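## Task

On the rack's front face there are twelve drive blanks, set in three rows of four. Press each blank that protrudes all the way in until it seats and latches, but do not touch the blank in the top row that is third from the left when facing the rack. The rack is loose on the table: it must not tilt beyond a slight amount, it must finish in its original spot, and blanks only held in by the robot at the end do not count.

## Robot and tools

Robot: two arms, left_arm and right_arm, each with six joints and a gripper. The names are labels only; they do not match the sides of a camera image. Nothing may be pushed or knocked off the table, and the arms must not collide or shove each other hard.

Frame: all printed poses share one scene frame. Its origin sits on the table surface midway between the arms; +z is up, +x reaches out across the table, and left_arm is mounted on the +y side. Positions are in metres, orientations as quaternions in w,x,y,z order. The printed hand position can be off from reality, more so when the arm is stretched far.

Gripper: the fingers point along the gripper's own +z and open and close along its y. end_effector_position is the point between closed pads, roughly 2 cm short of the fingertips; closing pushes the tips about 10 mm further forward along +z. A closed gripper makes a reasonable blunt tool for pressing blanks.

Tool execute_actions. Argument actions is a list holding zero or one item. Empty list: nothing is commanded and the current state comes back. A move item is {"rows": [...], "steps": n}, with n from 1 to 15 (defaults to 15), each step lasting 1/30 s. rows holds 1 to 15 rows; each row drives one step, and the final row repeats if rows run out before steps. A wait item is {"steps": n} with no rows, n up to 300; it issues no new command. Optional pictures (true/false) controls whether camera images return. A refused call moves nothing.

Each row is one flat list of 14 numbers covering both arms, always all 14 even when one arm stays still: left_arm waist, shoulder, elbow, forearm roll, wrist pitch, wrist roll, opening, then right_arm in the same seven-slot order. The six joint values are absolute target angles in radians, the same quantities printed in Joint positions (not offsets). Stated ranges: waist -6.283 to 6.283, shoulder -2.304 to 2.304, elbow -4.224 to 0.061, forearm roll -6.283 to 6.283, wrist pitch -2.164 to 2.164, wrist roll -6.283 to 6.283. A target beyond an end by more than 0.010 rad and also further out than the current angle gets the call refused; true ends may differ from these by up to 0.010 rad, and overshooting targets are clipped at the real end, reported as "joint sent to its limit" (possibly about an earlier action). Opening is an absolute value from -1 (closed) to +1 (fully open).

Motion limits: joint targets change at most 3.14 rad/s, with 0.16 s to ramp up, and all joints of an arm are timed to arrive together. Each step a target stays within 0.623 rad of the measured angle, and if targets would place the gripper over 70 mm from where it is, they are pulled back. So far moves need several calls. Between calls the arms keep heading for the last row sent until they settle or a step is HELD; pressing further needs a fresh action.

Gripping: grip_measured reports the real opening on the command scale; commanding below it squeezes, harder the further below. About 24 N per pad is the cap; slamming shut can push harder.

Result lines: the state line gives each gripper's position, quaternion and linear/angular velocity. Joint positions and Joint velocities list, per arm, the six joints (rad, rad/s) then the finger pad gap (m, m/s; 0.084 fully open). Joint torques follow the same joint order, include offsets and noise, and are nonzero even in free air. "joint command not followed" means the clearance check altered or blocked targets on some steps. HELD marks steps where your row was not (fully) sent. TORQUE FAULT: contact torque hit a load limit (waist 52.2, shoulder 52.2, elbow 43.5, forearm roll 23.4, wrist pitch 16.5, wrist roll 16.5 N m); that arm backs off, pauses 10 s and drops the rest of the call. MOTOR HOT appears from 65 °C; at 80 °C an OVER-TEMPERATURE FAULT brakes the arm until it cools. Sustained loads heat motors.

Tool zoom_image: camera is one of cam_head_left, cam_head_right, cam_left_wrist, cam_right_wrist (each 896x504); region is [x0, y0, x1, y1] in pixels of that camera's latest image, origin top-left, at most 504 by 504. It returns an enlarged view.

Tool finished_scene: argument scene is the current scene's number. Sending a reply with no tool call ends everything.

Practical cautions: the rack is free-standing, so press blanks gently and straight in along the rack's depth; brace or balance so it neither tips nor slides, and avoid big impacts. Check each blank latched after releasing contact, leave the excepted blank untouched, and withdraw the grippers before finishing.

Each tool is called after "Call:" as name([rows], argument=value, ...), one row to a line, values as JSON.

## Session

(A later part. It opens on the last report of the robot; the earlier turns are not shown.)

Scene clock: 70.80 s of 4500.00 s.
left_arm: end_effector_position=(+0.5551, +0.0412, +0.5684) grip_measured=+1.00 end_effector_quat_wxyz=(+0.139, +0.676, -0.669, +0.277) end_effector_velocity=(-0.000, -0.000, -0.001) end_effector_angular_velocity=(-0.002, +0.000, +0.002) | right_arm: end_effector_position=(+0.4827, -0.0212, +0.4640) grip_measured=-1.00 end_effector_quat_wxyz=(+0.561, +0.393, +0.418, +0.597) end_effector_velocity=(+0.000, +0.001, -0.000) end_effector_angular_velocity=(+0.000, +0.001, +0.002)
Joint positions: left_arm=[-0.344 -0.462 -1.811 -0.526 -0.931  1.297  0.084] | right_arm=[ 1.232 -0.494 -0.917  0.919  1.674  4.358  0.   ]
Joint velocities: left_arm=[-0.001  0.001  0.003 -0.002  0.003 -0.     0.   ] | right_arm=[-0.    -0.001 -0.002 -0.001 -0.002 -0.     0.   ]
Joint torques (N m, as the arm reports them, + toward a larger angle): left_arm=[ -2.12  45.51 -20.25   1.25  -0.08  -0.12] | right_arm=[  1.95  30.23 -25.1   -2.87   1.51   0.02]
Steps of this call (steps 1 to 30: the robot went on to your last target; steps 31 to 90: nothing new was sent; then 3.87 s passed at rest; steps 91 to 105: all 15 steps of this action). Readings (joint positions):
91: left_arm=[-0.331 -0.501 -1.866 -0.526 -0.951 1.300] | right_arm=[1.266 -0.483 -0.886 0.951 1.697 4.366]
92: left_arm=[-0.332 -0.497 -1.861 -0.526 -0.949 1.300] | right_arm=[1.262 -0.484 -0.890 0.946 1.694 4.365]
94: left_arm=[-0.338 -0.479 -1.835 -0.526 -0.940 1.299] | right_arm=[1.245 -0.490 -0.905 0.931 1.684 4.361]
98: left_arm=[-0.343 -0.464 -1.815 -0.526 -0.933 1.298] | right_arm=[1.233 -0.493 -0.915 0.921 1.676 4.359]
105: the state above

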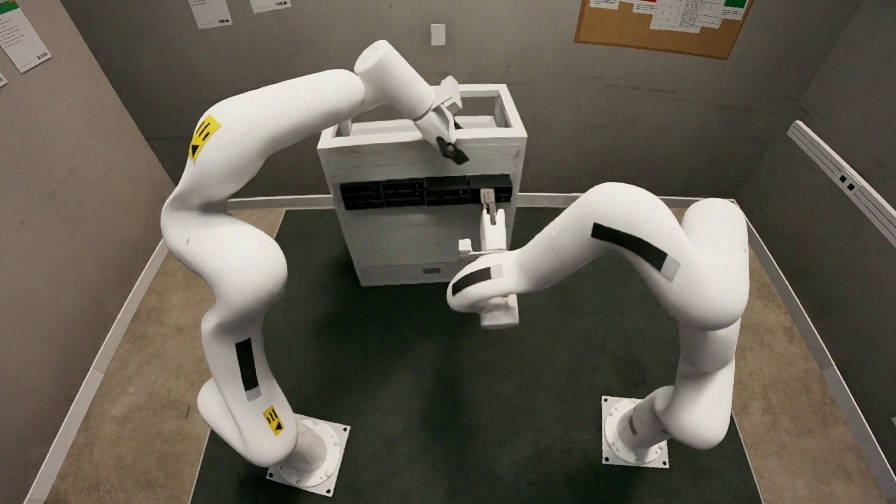

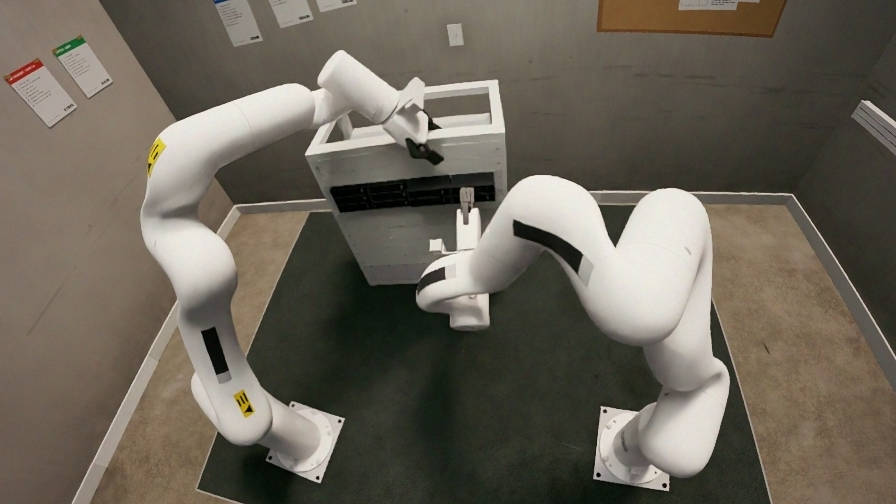

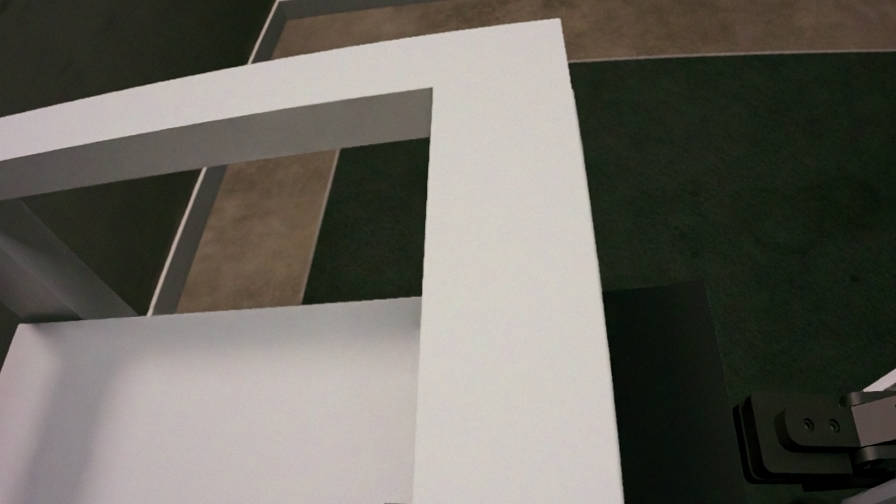

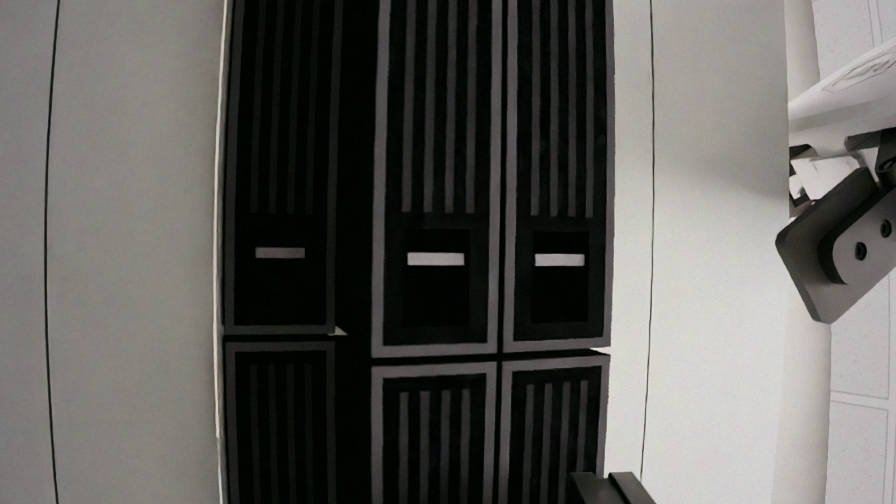

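Call:
execute_actions([
  {"rows": [
[-0.3451,-0.4573,-1.805,-0.5265,-0.9294,1.297,1, 1.2281,-0.4963,-0.9205,0.9155,1.6724,4.3579,-1],
[-0.3451,-0.4573,-1.805,-0.5265,-0.9294,1.297,1, 1.2249,-0.4985,-0.9239,0.9126,1.6705,4.3577,-1],
[-0.3451,-0.4573,-1.805,-0.5265,-0.9294,1.297,1, 1.2217,-0.5006,-0.9274,0.9097,1.6686,4.3576,-1],
[-0.3451,-0.4573,-1.805,-0.5265,-0.9294,1.297,1, 1.2185,-0.5028,-0.9308,0.9068,1.6668,4.3574,-1],
[-0.3451,-0.4573,-1.805,-0.5265,-0.9294,1.297,1, 1.2153,-0.5049,-0.9343,0.9038,1.6649,4.3573,-1],
[-0.3451,-0.4573,-1.805,-0.5265,-0.9294,1.297,1, 1.2121,-0.5071,-0.9378,0.9009,1.663,4.3572,-1],
[-0.3451,-0.4573,-1.805,-0.5265,-0.9294,1.297,1, 1.2089,-0.5092,-0.9412,0.898,1.6611,4.357,-1],
[-0.3451,-0.4573,-1.805,-0.5265,-0.9294,1.297,1, 1.2057,-0.5114,-0.9447,0.8951,1.6592,4.3569,-1],
[-0.3451,-0.4573,-1.805,-0.5265,-0.9294,1.297,1, 1.2025,-0.5135,-0.9481,0.8922,1.6573,4.3567,-1],
[-0.3451,-0.4573,-1.805,-0.5265,-0.9294,1.297,1, 1.1993,-0.5157,-0.9516,0.8893,1.6555,4.3566,-1],
[-0.3451,-0.4573,-1.805,-0.5265,-0.9294,1.297,1, 1.1961,-0.5178,-0.9551,0.8864,1.6536,4.3565,-1],
[-0.3451,-0.4573,-1.805,-0.5265,-0.9294,1.297,1, 1.1929,-0.52,-0.9585,0.8835,1.6517,4.3563,-1],
[-0.3451,-0.4573,-1.805,-0.5265,-0.9294,1.297,1, 1.1896,-0.5221,-0.962,0.8805,1.6498,4.3562,-1],
[-0.3451,-0.4573,-1.805,-0.5265,-0.9294,1.297,1, 1.1864,-0.5243,-0.9654,0.8776,1.6479,4.356,-1],
[-0.3451,-0.4573,-1.805,-0.5265,-0.9294,1.297,1, 1.1832,-0.5264,-0.9689,0.8747,1.646,4.3559,-1]
], "steps": 15},
], pictures=false)

Call:
execute_actions([
  {"steps": 8},
])

Scene clock: 75.00 s of 4500.00 s.
left_arm: end_effector_position=(+0.5542, +0.0411, +0.5683) grip_measured=+1.00 end_effector_quat_wxyz=(+0.138, +0.676, -0.668, +0.278) end_effector_velocity=(-0.001, -0.001, +0.000) end_effector_angular_velocity=(-0.001, +0.003, -0.001) | right_arm: end_effector_position=(+0.5059, -0.0191, +0.4640) grip_measured=-1.00 end_effector_quat_wxyz=(+0.561, +0.393, +0.418, +0.597) end_effector_velocity=(+0.059, +0.005, -0.000) end_effector_angular_velocity=(+0.000, +0.002, +0.002)
Joint positions: left_arm=[-0.345 -0.458 -1.805 -0.526 -0.927  1.297  0.084] | right_arm=[ 1.194 -0.519 -0.957  0.884  1.653  4.356  0.   ]
Joint velocities: left_arm=[-0.001 -0.    -0.    -0.002 -0.003 -0.     0.   ] | right_arm=[-0.095 -0.064 -0.104 -0.088 -0.059 -0.004  0.   ]
Joint torques (N m, as the arm reports them, + toward a larger angle): left_arm=[ -7.8   60.29 -20.22   0.18  -5.67  -0.19] | right_arm=[  0.47  30.72 -28.68  -2.66   0.72  -0.08]
Steps of this call (steps 1 to 15: the robot went on to your last target; steps 16 to 90: nothing new was sent; then 0.70 s passed at rest; steps 91 to 105: all 15 steps of this action). Readings (joint positions):
91: left_arm=[-0.344 -0.461 -1.810 -0.526 -0.931 1.297] | right_arm=[1.231 -0.494 -0.917 0.918 1.674 4.358]
92: left_arm=[-0.344 -0.461 -1.809 -0.526 -0.930 1.297] | right_arm=[1.231 -0.495 -0.918 0.918 1.674 4.358]
94: left_arm=[-0.344 -0.459 -1.807 -0.526 -0.928 1.297] | right_arm=[1.227 -0.497 -0.922 0.914 1.672 4.358]
98: left_arm=[-0.345 -0.458 -1.805 -0.526 -0.926 1.297] | right_arm=[1.216 -0.505 -0.933 0.904 1.666 4.357]
105: the state above

Scene clock: 75.27 s of 4500.00 s.
left_arm: end_effector_position=(+0.5542, +0.0411, +0.5684) grip_measured=+1.00 end_effector_quat_wxyz=(+0.138, +0.676, -0.668, +0.278) end_effector_velocity=(-0.000, +0.000, +0.002) end_effector_angular_velocity=(-0.001, -0.003, +0.001) | right_arm: end_effector_position=(+0.5122, -0.0187, +0.4640) grip_measured=-1.00 end_effector_quat_wxyz=(+0.561, +0.393, +0.418, +0.597) end_effector_velocity=(+0.003, +0.000, +0.000) end_effector_angular_velocity=(+0.000, +0.000, +0.000)
Joint positions: left_arm=[-0.345 -0.458 -1.805 -0.526 -0.927  1.297  0.084] | right_arm=[ 1.184 -0.526 -0.968  0.875  1.646  4.356  0.   ]
Joint velocities: left_arm=[-0.     0.003  0.     0.001  0.001 -0.     0.   ] | right_arm=[-0.004 -0.003 -0.005 -0.004 -0.003 -0.     0.   ]
Joint torques (N m, as the arm reports them, + toward a larger angle): left_arm=[ -8.25  62.51 -20.79   0.07  -6.12  -0.19] | right_arm=[ -2.02  31.1  -28.1   -2.6    0.82  -0.07]
Steps of this call (steps 1 to 8: the robot went on to your last target). Readings (joint positions):
1: left_arm=[-0.345 -0.458 -1.805 -0.526 -0.927 1.297] | right_arm=[1.191 -0.521 -0.961 0.882 1.651 4.356]
2: left_arm=[-0.345 -0.458 -1.805 -0.526 -0.927 1.297] | right_arm=[1.188 -0.523 -0.964 0.879 1.649 4.356]
4: left_arm=[-0.345 -0.458 -1.805 -0.526 -0.927 1.297] | right_arm=[1.185 -0.525 -0.967 0.877 1.647 4.356]
8: the state above

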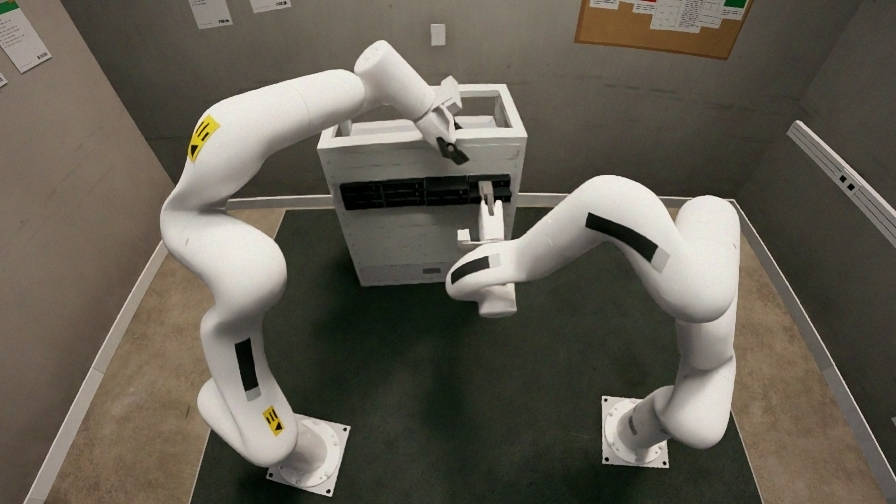

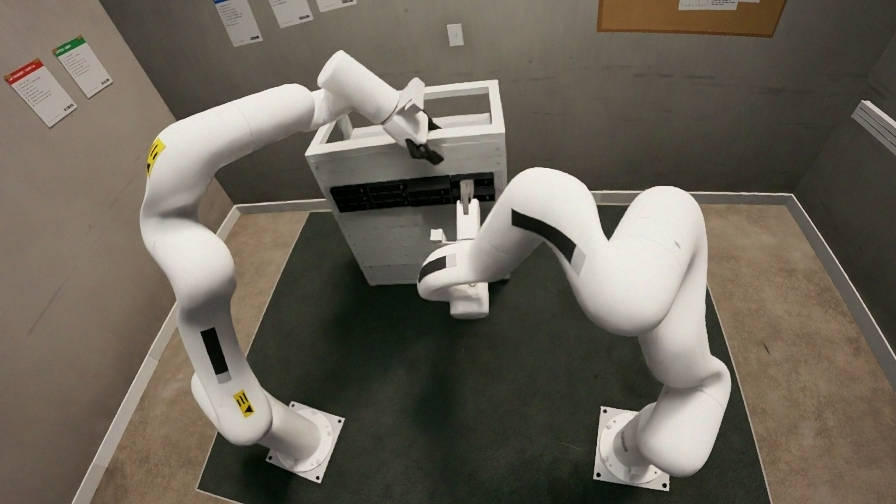

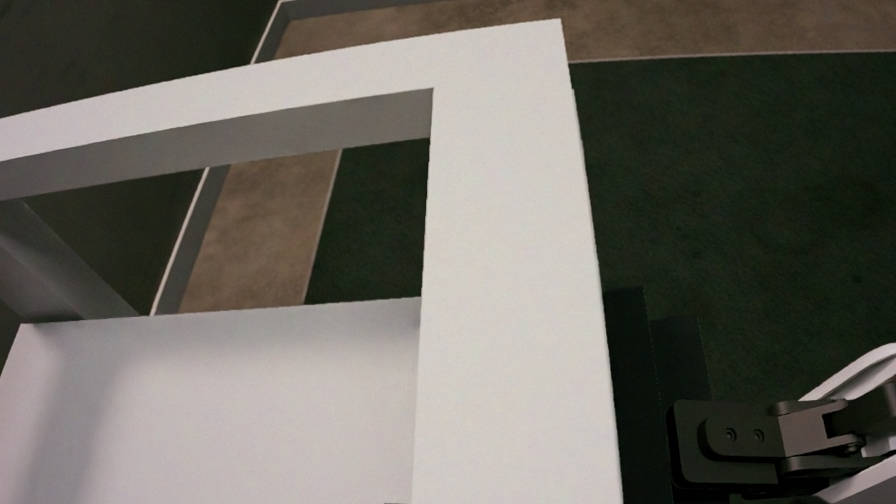

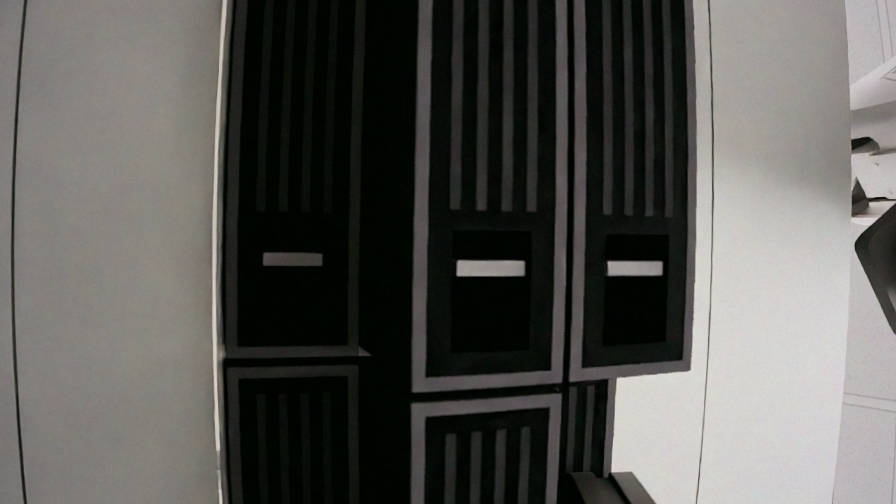

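Call:
execute_actions([
  {"rows": [
[-0.3447,-0.4585,-1.8067,-0.5265,-0.93,1.2971,1, 1.1816,-0.5275,-0.9706,0.8733,1.6451,4.3558,-1],
[-0.3444,-0.4595,-1.8081,-0.5264,-0.9305,1.2972,1, 1.18,-0.5286,-0.9724,0.8718,1.6442,4.3558,-1],
[-0.3441,-0.4603,-1.8092,-0.5264,-0.9309,1.2972,1, 1.1784,-0.5296,-0.9741,0.8703,1.6432,4.3557,-1],
[-0.3441,-0.4603,-1.8092,-0.5264,-0.9309,1.2972,1, 1.1768,-0.5307,-0.9758,0.8689,1.6423,4.3556,-1],
[-0.3441,-0.4603,-1.8092,-0.5264,-0.9309,1.2972,1, 1.1752,-0.5318,-0.9776,0.8674,1.6413,4.3556,-1],
[-0.3441,-0.4603,-1.8092,-0.5264,-0.9309,1.2972,1, 1.1736,-0.5329,-0.9793,0.866,1.6404,4.3555,-1],
[-0.3441,-0.4603,-1.8092,-0.5264,-0.9309,1.2972,1, 1.172,-0.5339,-0.981,0.8645,1.6394,4.3554,-1],
[-0.3441,-0.4603,-1.8092,-0.5264,-0.9309,1.2972,1, 1.1704,-0.535,-0.9827,0.8631,1.6385,4.3553,-1],
[-0.3441,-0.4603,-1.8092,-0.5264,-0.9309,1.2972,1, 1.1688,-0.5361,-0.9845,0.8616,1.6376,4.3553,-1],
[-0.3441,-0.4603,-1.8092,-0.5264,-0.9309,1.2972,1, 1.1672,-0.5372,-0.9862,0.8602,1.6366,4.3552,-1]
], "steps": 15},
])

Scene clock: 80.00 s of 4500.00 s.
left_arm: end_effector_position=(+0.5544, +0.0411, +0.5687) grip_measured=+1.00 end_effector_quat_wxyz=(+0.139, +0.676, -0.669, +0.277) end_effector_velocity=(+0.001, +0.000, -0.001) end_effector_angular_velocity=(+0.001, +0.001, +0.001) | right_arm: end_effector_position=(+0.5215, -0.0182, +0.4656) grip_measured=-1.00 end_effector_quat_wxyz=(+0.561, +0.392, +0.416, +0.598) end_effector_velocity=(+0.001, +0.001, -0.001) end_effector_angular_velocity=(-0.005, -0.004, +0.002)
Joint positions: left_arm=[-0.344 -0.46  -1.809 -0.527 -0.931  1.297  0.084] | right_arm=[ 1.169 -0.536 -0.986  0.86   1.641  4.355  0.   ]
Joint velocities: left_arm=[ 0.    -0.001  0.001 -0.     0.001 -0.     0.   ] | right_arm=[-0.002 -0.006 -0.002 -0.007  0.003 -0.001  0.   ]
Joint torques (N m, as the arm reports them, + toward a larger angle): left_arm=[ -8.78  62.09 -23.06  -0.66  -4.32   0.16] | right_arm=[ -8.14  24.17 -24.16  -1.4   -3.34  -0.04]
Steps of this call (steps 1 to 30: the robot went on to your last target; steps 31 to 90: nothing new was sent; then 1.23 s passed at rest; steps 91 to 105: all 15 steps of this action). Readings (joint positions):
91: left_arm=[-0.345 -0.457 -1.805 -0.526 -0.927 1.297] | right_arm=[1.183 -0.526 -0.969 0.875 1.646 4.356]
92: left_arm=[-0.345 -0.458 -1.805 -0.526 -0.927 1.297] | right_arm=[1.183 -0.527 -0.969 0.874 1.646 4.356]
94: left_arm=[-0.345 -0.459 -1.807 -0.526 -0.929 1.297] | right_arm=[1.181 -0.528 -0.971 0.873 1.645 4.356]
98: left_arm=[-0.344 -0.460 -1.809 -0.527 -0.931 1.297] | right_arm=[1.176 -0.531 -0.978 0.867 1.643 4.356]
105: the state above

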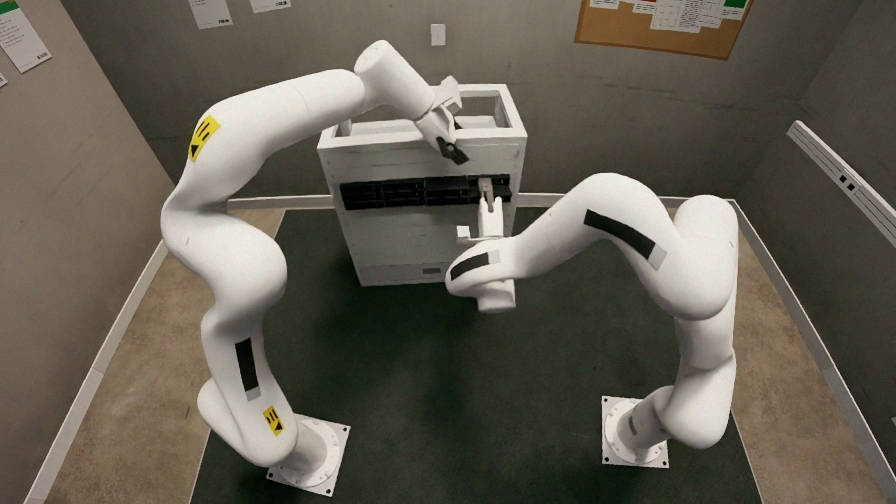

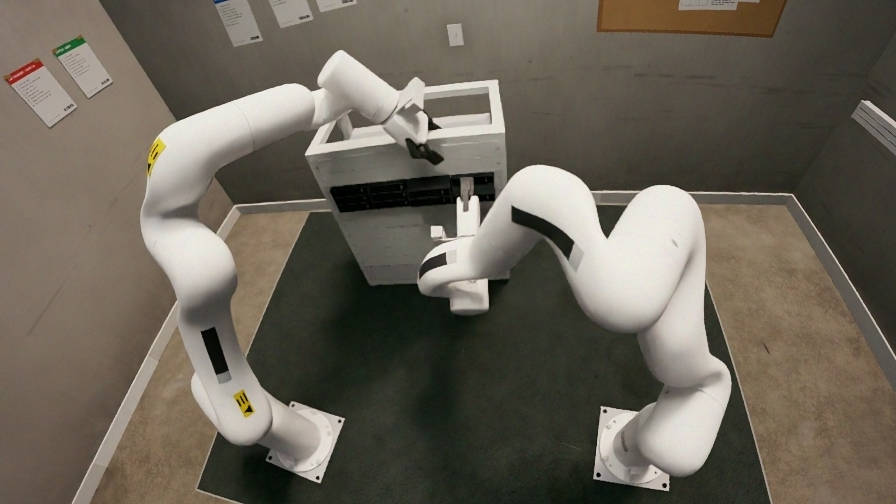

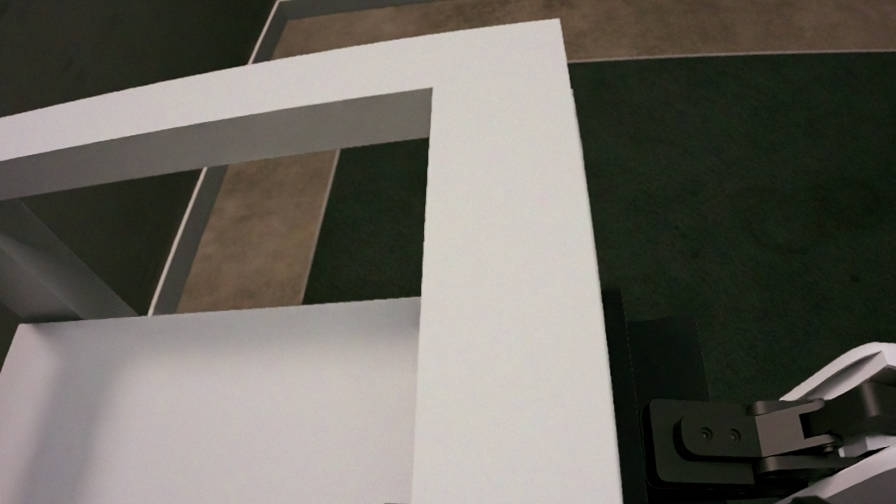

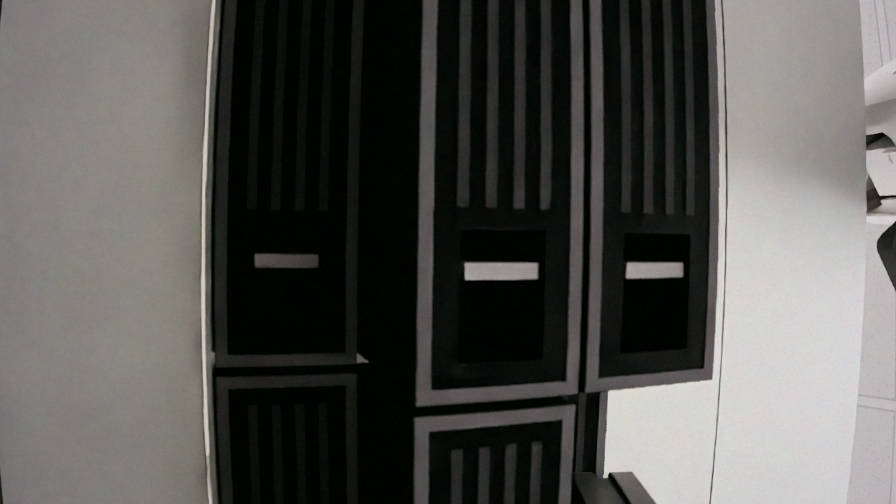

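Call:
execute_actions([
  {"rows": [
[-0.3441,-0.4603,-1.8092,-0.5264,-0.9309,1.2972,1, 1.1752,-0.5318,-0.9776,0.8674,1.6413,4.3556,-1],
[-0.3441,-0.4603,-1.8092,-0.5264,-0.9309,1.2972,1, 1.1896,-0.5221,-0.962,0.8805,1.6498,4.3562,-1],
[-0.3441,-0.4603,-1.8092,-0.5264,-0.9309,1.2972,1, 1.2057,-0.5114,-0.9447,0.8951,1.6592,4.3569,-1],
[-0.3441,-0.4603,-1.8092,-0.5264,-0.9309,1.2972,1, 1.2217,-0.5006,-0.9274,0.9097,1.6686,4.3576,-1],
[-0.3441,-0.4603,-1.8092,-0.5264,-0.9309,1.2972,1, 1.2345,-0.4921,-0.9135,0.9213,1.6762,4.3581,-1],
[-0.3441,-0.4603,-1.8092,-0.5264,-0.9309,1.2972,1, 1.2393,-0.4888,-0.9084,0.9257,1.679,4.3584,-1],
[-0.3441,-0.4603,-1.8092,-0.5264,-0.9309,1.2972,1, 1.2393,-0.4888,-0.9084,0.9257,1.679,4.3584,-1],
[-0.3441,-0.4603,-1.8092,-0.5264,-0.9309,1.2972,1, 1.2393,-0.4888,-0.9084,0.9257,1.679,4.3584,-1],
[-0.3441,-0.4603,-1.8092,-0.5264,-0.9309,1.2972,1, 1.2393,-0.503,-0.9084,0.9272,1.6875,4.3698,-1],
[-0.3441,-0.4603,-1.8092,-0.5264,-0.9309,1.2972,1, 1.2393,-0.5243,-0.9084,0.9294,1.7003,4.387,-1],
[-0.3441,-0.4603,-1.8092,-0.5264,-0.9309,1.2972,1, 1.2393,-0.5456,-0.9085,0.9315,1.713,4.4042,-1],
[-0.3441,-0.4603,-1.8092,-0.5264,-0.9309,1.2972,1, 1.2393,-0.5598,-0.9085,0.933,1.7215,4.4156,-1]
], "steps": 15},
], pictures=false)

Call:
execute_actions([
  {"rows": [[-0.3441,-0.4603,-1.8092,-0.5264,-0.9309,1.2972,1, 1.2393,-0.5598,-0.9085,0.933,1.7215,4.4156,-1],[-0.3441,-0.4603,-1.8092,-0.5264,-0.9309,1.2972,1, 1.2393,-0.5598,-0.9085,0.933,1.7215,4.4156,-1],[-0.3441,-0.4603,-1.8092,-0.5264,-0.9309,1.2972,1, 1.2297,-0.5658,-0.9189,0.9239,1.716,4.4144,-1]], "steps": 12},
])

Scene clock: 84.20 s of 4500.00 s.
left_arm: end_effector_position=(+0.5545, +0.0412, +0.5685) grip_measured=+1.00 end_effector_quat_wxyz=(+0.139, +0.676, -0.669, +0.277) end_effector_velocity=(+0.000, -0.000, -0.001) end_effector_angular_velocity=(+0.001, +0.001, -0.000) | right_arm: end_effector_position=(+0.4789, -0.0219, +0.4346) grip_measured=-1.00 end_effector_quat_wxyz=(+0.561, +0.393, +0.420, +0.596) end_effector_velocity=(-0.009, -0.004, -0.127) end_effector_angular_velocity=(-0.040, +0.018, +0.001)
Joint positions: left_arm=[-0.344 -0.46  -1.809 -0.526 -0.931  1.297  0.084] | right_arm=[ 1.238 -0.546 -0.908  0.931  1.709  4.402  0.   ]
Joint velocities: left_arm=[-0.    -0.001  0.     0.     0.001  0.     0.   ] | right_arm=[ 0.011 -0.231  0.027  0.031  0.133  0.169  0.   ]
Joint torques (N m, as the arm reports them, + toward a larger angle): left_arm=[ -5.94  55.09 -21.05   0.52  -3.14  -0.08] | right_arm=[  0.41  45.74 -28.54  -1.82   1.79  -0.05]
Steps of this call (steps 1 to 15: the robot went on to your last target; steps 16 to 90: nothing new was sent; then 0.70 s passed at rest; steps 91 to 105: all 15 steps of this action). Readings (joint positions):
91: left_arm=[-0.344 -0.460 -1.809 -0.526 -0.931 1.297] | right_arm=[1.168 -0.537 -0.986 0.860 1.643 4.355]
92: left_arm=[-0.344 -0.460 -1.809 -0.526 -0.931 1.297] | right_arm=[1.169 -0.536 -0.985 0.862 1.643 4.355]
94: left_arm=[-0.344 -0.460 -1.809 -0.526 -0.932 1.297] | right_arm=[1.179 -0.529 -0.972 0.874 1.645 4.356]
98: left_arm=[-0.344 -0.460 -1.809 -0.526 -0.932 1.297] | right_arm=[1.222 -0.501 -0.925 0.912 1.664 4.358]
105: the state above

Scene clock: 84.60 s of 4500.00 s.
left_arm: end_effector_position=(+0.5545, +0.0412, +0.5684) grip_measured=+1.00 end_effector_quat_wxyz=(+0.139, +0.676, -0.669, +0.277) end_effector_velocity=(+0.000, +0.000, +0.001) end_effector_angular_velocity=(+0.000, -0.002, -0.000) | right_arm: end_effector_position=(+0.4837, -0.0212, +0.4292) grip_measured=-1.00 end_effector_quat_wxyz=(+0.561, +0.393, +0.418, +0.597) end_effector_velocity=(+0.001, +0.001, -0.001) end_effector_angular_velocity=(-0.000, -0.001, +0.002)
Joint positions: left_arm=[-0.344 -0.46  -1.809 -0.526 -0.931  1.297  0.084] | right_arm=[ 1.23  -0.565 -0.919  0.924  1.716  4.414  0.   ]
Joint velocities: left_arm=[-0.     0.001 -0.001  0.001  0.    -0.     0.   ] | right_arm=[-0.002 -0.004 -0.003 -0.003  0.     0.001  0.   ]
Joint torques (N m, as the arm reports them, + toward a larger angle): left_arm=[ -5.18  54.4  -21.22   0.56  -2.86  -0.02] | right_arm=[  0.8   31.35 -23.86  -2.93   1.54  -0.06]
Steps of this call (steps 1 to 12: all 12 steps of this action). Readings (joint positions):
1: left_arm=[-0.344 -0.460 -1.809 -0.526 -0.931 1.297] | right_arm=[1.238 -0.552 -0.908 0.932 1.713 4.407]
2: left_arm=[-0.344 -0.460 -1.809 -0.526 -0.931 1.297] | right_arm=[1.238 -0.555 -0.908 0.932 1.716 4.410]
4: left_arm=[-0.344 -0.460 -1.809 -0.526 -0.931 1.297] | right_arm=[1.237 -0.559 -0.911 0.931 1.718 4.413]
8: left_arm=[-0.344 -0.460 -1.809 -0.526 -0.931 1.297] | right_arm=[1.231 -0.564 -0.918 0.925 1.716 4.414]
12: the state above

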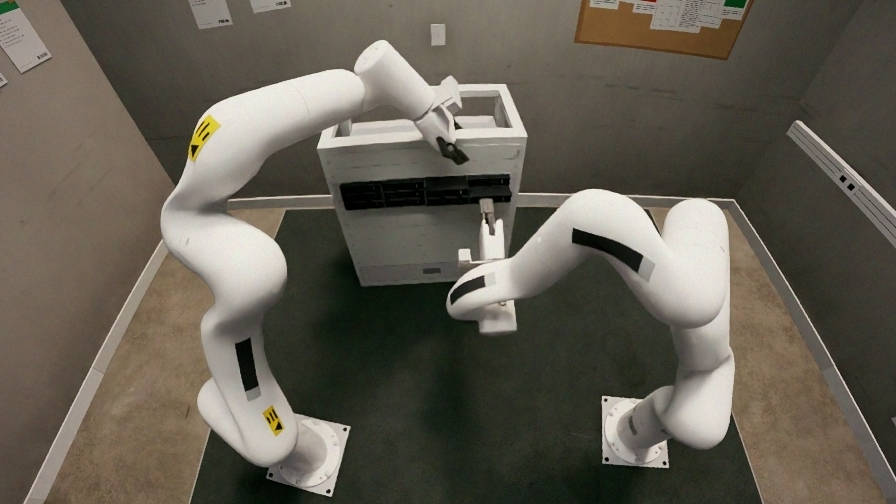

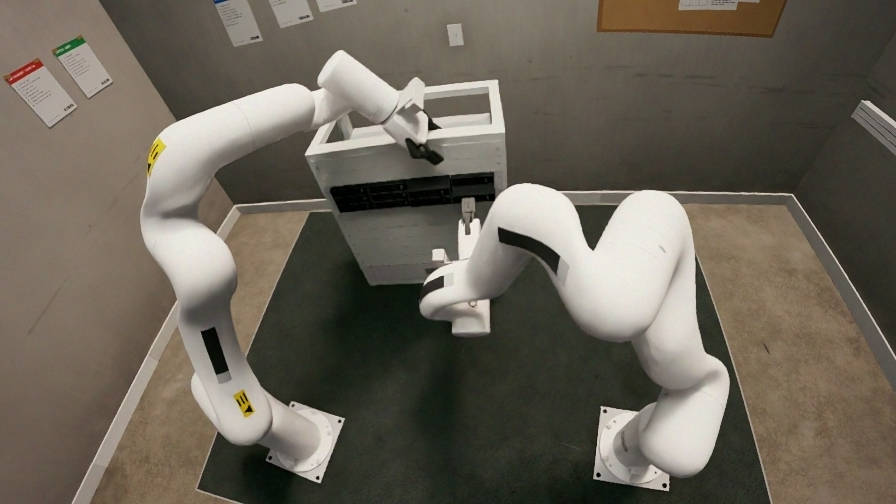

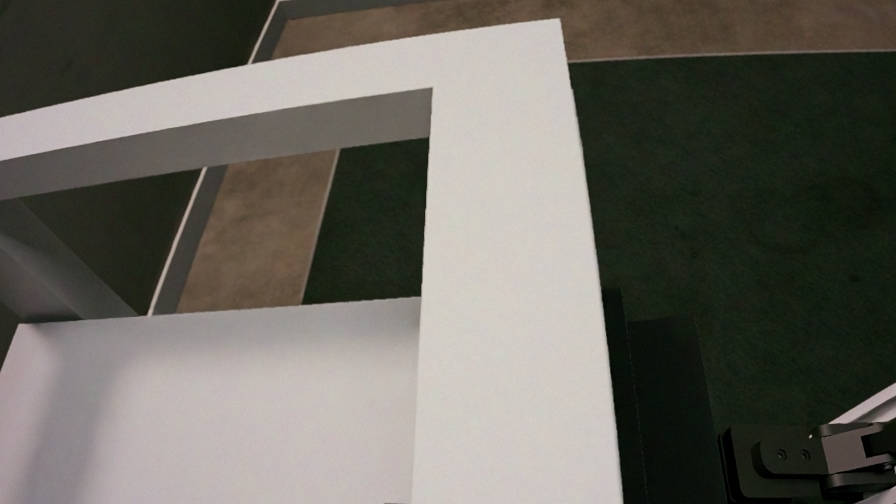

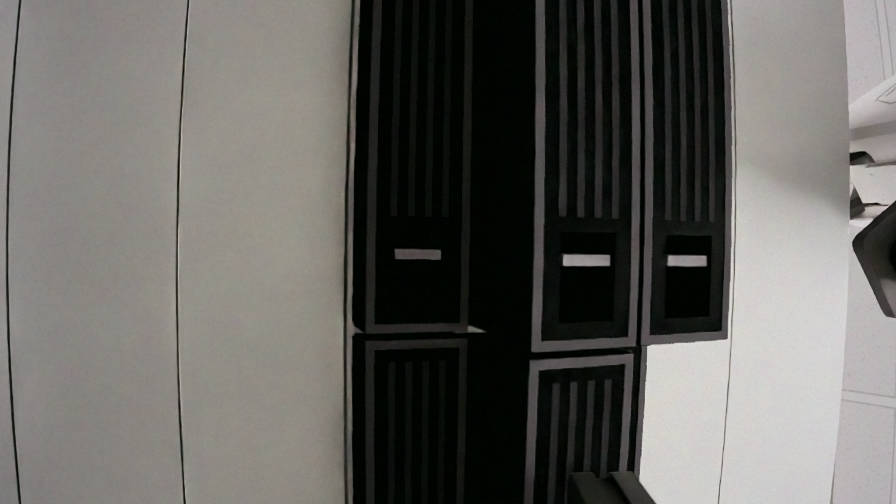

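Call:
execute_actions([
  {"rows": [
[-0.344,-0.4608,-1.8099,-0.5264,-0.9311,1.2972,1, 1.2265,-0.5678,-0.9224,0.9208,1.7142,4.414,-1],
[-0.344,-0.4608,-1.8099,-0.5264,-0.9311,1.2972,1, 1.2217,-0.5708,-0.9276,0.9163,1.7114,4.4134,-1],
[-0.344,-0.4608,-1.8099,-0.5264,-0.9311,1.2972,1, 1.2169,-0.5738,-0.9328,0.9117,1.7087,4.4128,-1],
[-0.344,-0.4608,-1.8099,-0.5264,-0.9311,1.2972,1, 1.2121,-0.5768,-0.938,0.9072,1.7059,4.4122,-1],
[-0.344,-0.4608,-1.8099,-0.5264,-0.9311,1.2972,1, 1.2073,-0.5798,-0.9432,0.9026,1.7032,4.4115,-1],
[-0.344,-0.4608,-1.8099,-0.5264,-0.9311,1.2972,1, 1.2025,-0.5828,-0.9484,0.8981,1.7004,4.4109,-1],
[-0.344,-0.4608,-1.8099,-0.5264,-0.9311,1.2972,1, 1.1977,-0.5858,-0.9536,0.8935,1.6977,4.4103,-1],
[-0.344,-0.4608,-1.8099,-0.5264,-0.9311,1.2972,1, 1.1929,-0.5888,-0.9588,0.889,1.695,4.4097,-1],
[-0.344,-0.4608,-1.8099,-0.5264,-0.9311,1.2972,1, 1.188,-0.5917,-0.964,0.8844,1.6922,4.4091,-1],
[-0.344,-0.4608,-1.8099,-0.5264,-0.9311,1.2972,1, 1.1832,-0.5947,-0.9692,0.8799,1.6895,4.4085,-1],
[-0.344,-0.4608,-1.8099,-0.5264,-0.9311,1.2972,1, 1.1784,-0.5977,-0.9744,0.8753,1.6867,4.4079,-1],
[-0.344,-0.4608,-1.8099,-0.5264,-0.9311,1.2972,1, 1.1752,-0.5997,-0.9778,0.8723,1.6849,4.4075,-1],
[-0.344,-0.4608,-1.8099,-0.5264,-0.9311,1.2972,1, 1.172,-0.6017,-0.9813,0.8692,1.6831,4.4071,-1],
[-0.344,-0.4608,-1.8099,-0.5264,-0.9311,1.2972,1, 1.1688,-0.6037,-0.9847,0.8662,1.6813,4.4066,-1],
[-0.344,-0.4608,-1.8099,-0.5264,-0.9311,1.2972,1, 1.1672,-0.6047,-0.9865,0.8647,1.6803,4.4064,-1]
], "steps": 15},
], pictures=false)

Call:
execute_actions([
  {"steps": 8},
])

Scene clock: 88.10 s of 4500.00 s.
left_arm: end_effector_position=(+0.5547, +0.0411, +0.5685) grip_measured=+1.00 end_effector_quat_wxyz=(+0.139, +0.676, -0.669, +0.277) end_effector_velocity=(-0.000, -0.001, -0.001) end_effector_angular_velocity=(-0.001, +0.003, +0.000) | right_arm: end_effector_position=(+0.5162, -0.0184, +0.4290) grip_measured=-1.00 end_effector_quat_wxyz=(+0.561, +0.393, +0.418, +0.597) end_effector_velocity=(+0.066, +0.004, -0.000) end_effector_angular_velocity=(-0.001, +0.001, +0.001)
Joint positions: left_arm=[-0.344 -0.461 -1.81  -0.526 -0.931  1.297  0.084] | right_arm=[ 1.177 -0.598 -0.975  0.874  1.686  4.408  0.   ]
Joint velocities: left_arm=[-0.    -0.001  0.001 -0.002 -0.     0.     0.   ] | right_arm=[-0.105 -0.066 -0.115 -0.101 -0.063 -0.014  0.   ]
Joint torques (N m, as the arm reports them, + toward a larger angle): left_arm=[ -4.71  52.38 -21.04   0.48  -2.14  -0.02] | right_arm=[  0.28  34.37 -25.86  -2.04   0.85  -0.07]
Steps of this call (steps 1 to 15: the robot went on to your last target; steps 16 to 90: nothing new was sent; steps 91 to 105: all 15 steps of this action). Readings (joint positions):
91: left_arm=[-0.344 -0.460 -1.809 -0.526 -0.931 1.297] | right_arm=[1.230 -0.566 -0.919 0.924 1.716 4.414]
92: left_arm=[-0.344 -0.460 -1.809 -0.526 -0.931 1.297] | right_arm=[1.229 -0.566 -0.920 0.923 1.716 4.414]
94: left_arm=[-0.344 -0.461 -1.810 -0.526 -0.931 1.297] | right_arm=[1.225 -0.569 -0.925 0.919 1.713 4.414]
98: left_arm=[-0.344 -0.461 -1.810 -0.526 -0.931 1.297] | right_arm=[1.208 -0.579 -0.942 0.904 1.705 4.412]
105: the state above

Scene clock: 88.37 s of 4500.00 s.
left_arm: end_effector_position=(+0.5548, +0.0411, +0.5685) grip_measured=+1.00 end_effector_quat_wxyz=(+0.139, +0.676, -0.669, +0.277) end_effector_velocity=(+0.000, +0.000, +0.000) end_effector_angular_velocity=(-0.001, -0.001, +0.001) | right_arm: end_effector_position=(+0.5216, -0.0181, +0.4290) grip_measured=-1.00 end_effector_quat_wxyz=(+0.561, +0.392, +0.418, +0.597) end_effector_velocity=(+0.002, -0.000, -0.000) end_effector_angular_velocity=(-0.001, -0.001, -0.000)
Joint positions: left_arm=[-0.344 -0.461 -1.81  -0.526 -0.931  1.297  0.084] | right_arm=[ 1.169 -0.604 -0.985  0.865  1.683  4.406  0.   ]
Joint velocities: left_arm=[ 0.     0.001  0.001 -0.     0.001  0.     0.   ] | right_arm=[-0.004 -0.003 -0.003 -0.004 -0.    -0.001  0.   ]
Joint torques (N m, as the arm reports them, + toward a larger angle): left_arm=[ -5.41  52.85 -20.97   0.6   -2.43  -0.02] | right_arm=[ -7.51  33.1  -31.86  -2.52  -0.65  -0.06]
Steps of this call (steps 1 to 8: the robot went on to your last target). Readings (joint positions):
1: left_arm=[-0.344 -0.461 -1.810 -0.526 -0.931 1.297] | right_arm=[1.174 -0.600 -0.979 0.871 1.684 4.407]
2: left_arm=[-0.344 -0.461 -1.810 -0.526 -0.931 1.297] | right_arm=[1.172 -0.602 -0.982 0.869 1.683 4.407]
4: left_arm=[-0.344 -0.461 -1.810 -0.526 -0.931 1.297] | right_arm=[1.169 -0.603 -0.984 0.866 1.682 4.407]
8: the state above

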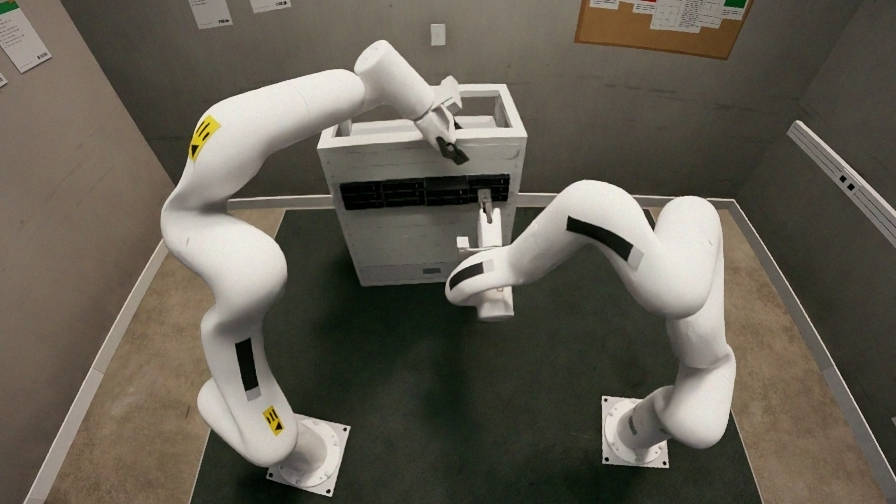

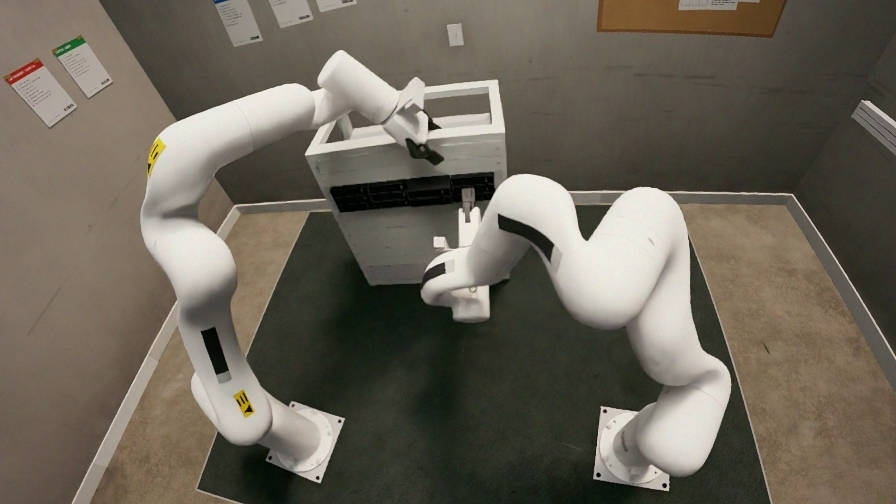

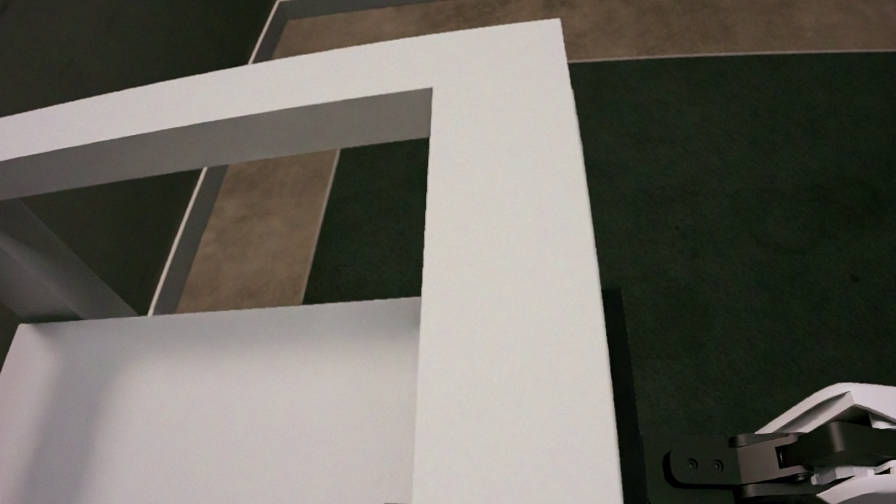

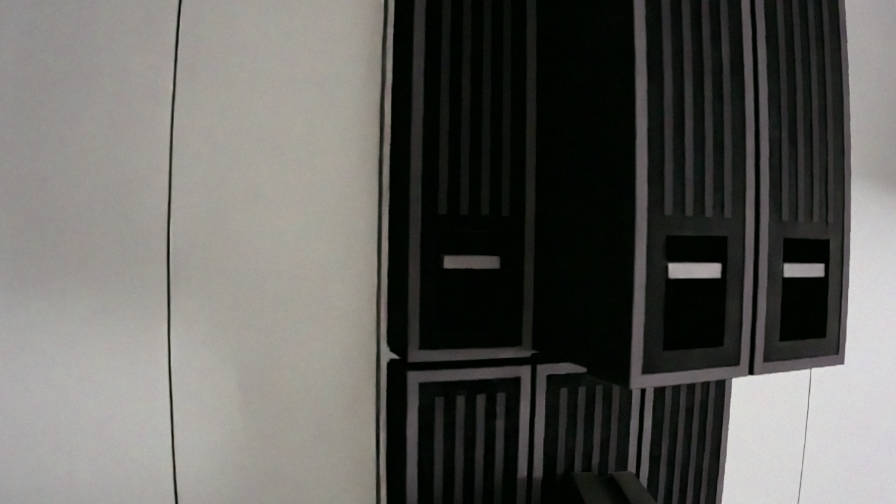

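Call:
zoom_image(camera="cam_right_wrist", region=[480, 330, 760, 504])

Region (480, 330, 760, 504) of cam_right_wrist's 896x504 image, scaled by 1.800, with more detail than that image has; it fills the top 313 rows of this view, and the rest is white.

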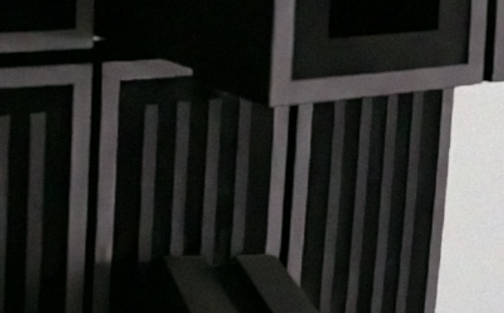

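Call:
execute_actions([
  {"rows": [
[-0.344,-0.4608,-1.8099,-0.5264,-0.9311,1.2972,1, 1.1666,-0.6051,-0.9872,0.8641,1.68,4.4064,-1],
[-0.344,-0.4608,-1.8099,-0.5264,-0.9311,1.2972,1, 1.1659,-0.6055,-0.9879,0.8635,1.6796,4.4063,-1],
[-0.344,-0.4608,-1.8099,-0.5264,-0.9311,1.2972,1, 1.1653,-0.6059,-0.9886,0.8629,1.6792,4.4062,-1],
[-0.344,-0.4608,-1.8099,-0.5264,-0.9311,1.2972,1, 1.1647,-0.6063,-0.9893,0.8623,1.6789,4.4061,-1],
[-0.344,-0.4608,-1.8099,-0.5264,-0.9311,1.2972,1, 1.164,-0.6067,-0.9899,0.8616,1.6785,4.406,-1]
], "steps": 10},
], pictures=false)

Scene clock: 90.00 s of 4500.00 s.
left_arm: end_effector_position=(+0.5549, +0.0412, +0.5685) grip_measured=+1.00 end_effector_quat_wxyz=(+0.139, +0.676, -0.669, +0.277) end_effector_velocity=(+0.000, -0.000, -0.002) end_effector_angular_velocity=(+0.002, +0.003, -0.000) | right_arm: end_effector_position=(+0.5228, -0.0178, +0.4292) grip_measured=-1.00 end_effector_quat_wxyz=(+0.561, +0.391, +0.417, +0.598) end_effector_velocity=(-0.000, +0.001, +0.000) end_effector_angular_velocity=(-0.002, -0.005, +0.001)
Joint positions: left_arm=[-0.344 -0.461 -1.81  -0.526 -0.931  1.297  0.084] | right_arm=[ 1.167 -0.607 -0.988  0.862  1.684  4.406  0.   ]
Joint velocities: left_arm=[-0.    -0.002  0.001  0.001 -0.001  0.     0.   ] | right_arm=[ 0.    -0.002 -0.    -0.003  0.005 -0.001  0.   ]
Joint torques (N m, as the arm reports them, + toward a larger angle): left_arm=[ -7.68  55.46 -20.3    0.27  -4.17  -0.03] | right_arm=[-17.76  33.1  -47.47  -3.34  -4.03   0.05]
Steps of this call (steps 1 to 30: the robot went on to your last target; steps 31 to 39: nothing new was sent; steps 40 to 49: all 10 steps of this action). Readings (joint positions):
40: left_arm=[-0.344 -0.461 -1.810 -0.526 -0.931 1.297] | right_arm=[1.168 -0.605 -0.986 0.865 1.681 4.406]
41: left_arm=[-0.344 -0.461 -1.810 -0.526 -0.931 1.297] | right_arm=[1.168 -0.605 -0.987 0.865 1.681 4.406]
43: left_arm=[-0.344 -0.461 -1.810 -0.526 -0.931 1.297] | right_arm=[1.167 -0.605 -0.987 0.864 1.681 4.406]
47: left_arm=[-0.344 -0.461 -1.810 -0.526 -0.931 1.297] | right_arm=[1.167 -0.607 -0.988 0.862 1.683 4.406]
49: the state above

Call:
execute_actions([
  {"rows": [
[-0.344,-0.4608,-1.8099,-0.5264,-0.9311,1.2972,1, 1.172,-0.6017,-0.9813,0.8692,1.6831,4.4071,-1],
[-0.344,-0.4608,-1.8099,-0.5264,-0.9311,1.2972,1, 1.1784,-0.5977,-0.9744,0.8753,1.6867,4.4079,-1],
[-0.344,-0.4608,-1.8099,-0.5264,-0.9311,1.2972,1, 1.1864,-0.5927,-0.9657,0.8829,1.6913,4.4089,-1],
[-0.344,-0.4608,-1.8099,-0.5264,-0.9311,1.2972,1, 1.1864,-0.5927,-0.9657,0.8829,1.6913,4.4089,-1],
[-0.344,-0.4608,-1.8099,-0.5264,-0.9311,1.2972,1, 1.1864,-0.5927,-0.9657,0.8829,1.6913,4.4089,-1],
[-0.344,-0.4608,-1.8099,-0.5264,-0.9311,1.2972,1, 1.1864,-0.579,-0.9656,0.8818,1.6826,4.3983,-1],
[-0.344,-0.4608,-1.8099,-0.5264,-0.9311,1.2972,1, 1.1864,-0.5585,-0.9656,0.8803,1.6696,4.3825,-1],
[-0.344,-0.4608,-1.8099,-0.5264,-0.9311,1.2972,1, 1.1864,-0.538,-0.9655,0.8787,1.6566,4.3666,-1],
[-0.344,-0.4608,-1.8099,-0.5264,-0.9311,1.2972,1, 1.1864,-0.5243,-0.9654,0.8776,1.6479,4.356,-1]
], "steps": 15},
])

Scene clock: 92.17 s of 4500.00 s.
left_arm: end_effector_position=(+0.5545, +0.0411, +0.5684) grip_measured=+1.00 end_effector_quat_wxyz=(+0.139, +0.676, -0.669, +0.277) end_effector_velocity=(+0.000, +0.000, +0.000) end_effector_angular_velocity=(-0.001, -0.000, +0.001) | right_arm: end_effector_position=(+0.5111, -0.0187, +0.4629) grip_measured=-1.00 end_effector_quat_wxyz=(+0.560, +0.393, +0.417, +0.598) end_effector_velocity=(-0.005, -0.000, +0.006) end_effector_angular_velocity=(-0.034, +0.021, +0.003)
Joint positions: left_arm=[-0.344 -0.461 -1.81  -0.526 -0.932  1.297  0.084] | right_arm=[ 1.186 -0.528 -0.967  0.878  1.65   4.359  0.   ]
Joint velocities: left_arm=[ 0.     0.001  0.001 -0.001  0.001  0.     0.   ] | right_arm=[ 0.006  0.034  0.019 -0.    -0.034 -0.044  0.   ]
Joint torques (N m, as the arm reports them, + toward a larger angle): left_arm=[ -6.57  53.28 -20.79   0.11  -2.92   0.03] | right_arm=[  0.76  28.09 -24.96  -2.31   1.57   0.04]
Steps of this call (steps 1 to 15: the robot went on to your last target; steps 16 to 50: nothing new was sent; steps 51 to 65: all 15 steps of this action). Readings (joint positions):
51: left_arm=[-0.344 -0.461 -1.810 -0.526 -0.931 1.297] | right_arm=[1.167 -0.607 -0.988 0.862 1.684 4.406]
52: left_arm=[-0.344 -0.461 -1.810 -0.526 -0.931 1.297] | right_arm=[1.168 -0.606 -0.986 0.863 1.684 4.406]
54: left_arm=[-0.344 -0.461 -1.810 -0.526 -0.933 1.297] | right_arm=[1.173 -0.601 -0.982 0.870 1.681 4.407]
58: left_arm=[-0.344 -0.461 -1.810 -0.526 -0.932 1.297] | right_arm=[1.183 -0.586 -0.970 0.880 1.679 4.401]
65: the state above

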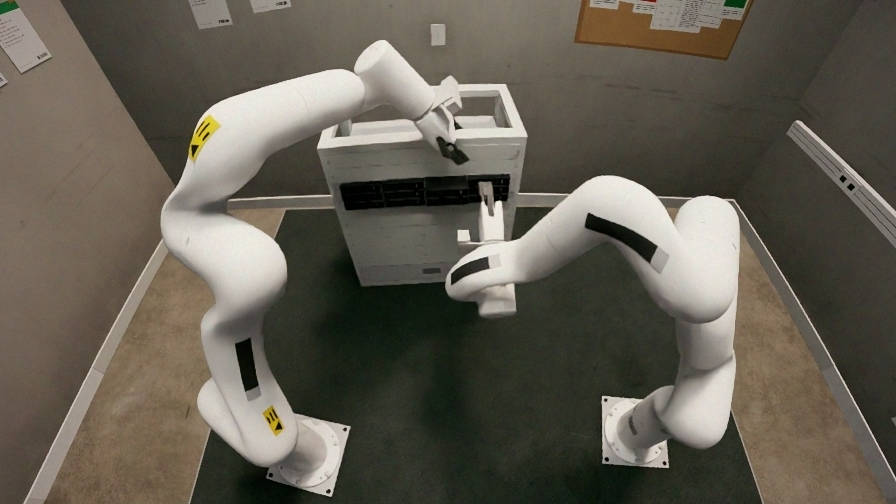

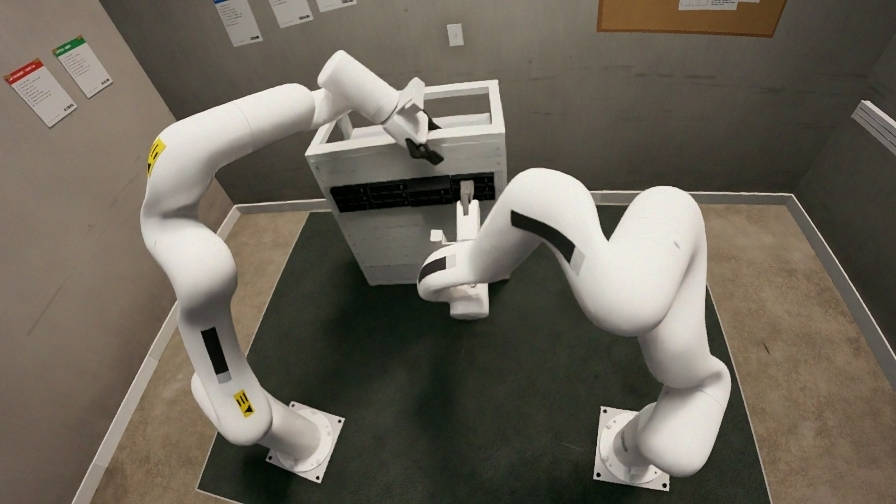

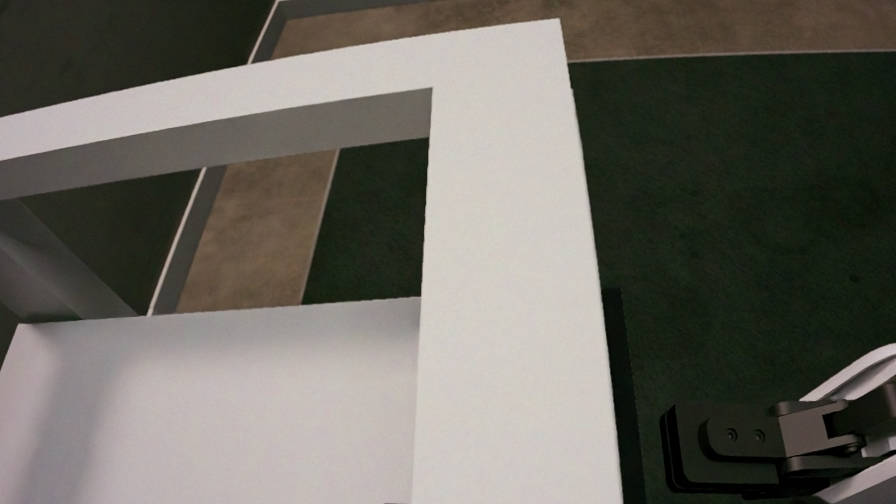

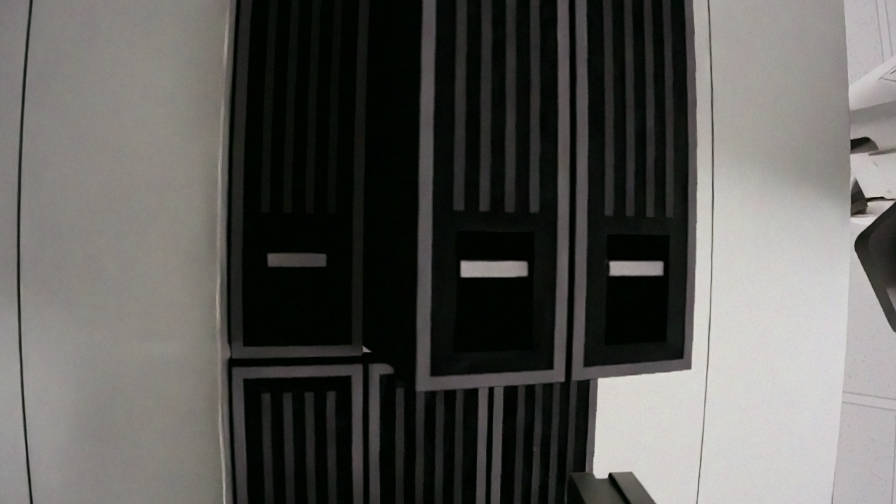

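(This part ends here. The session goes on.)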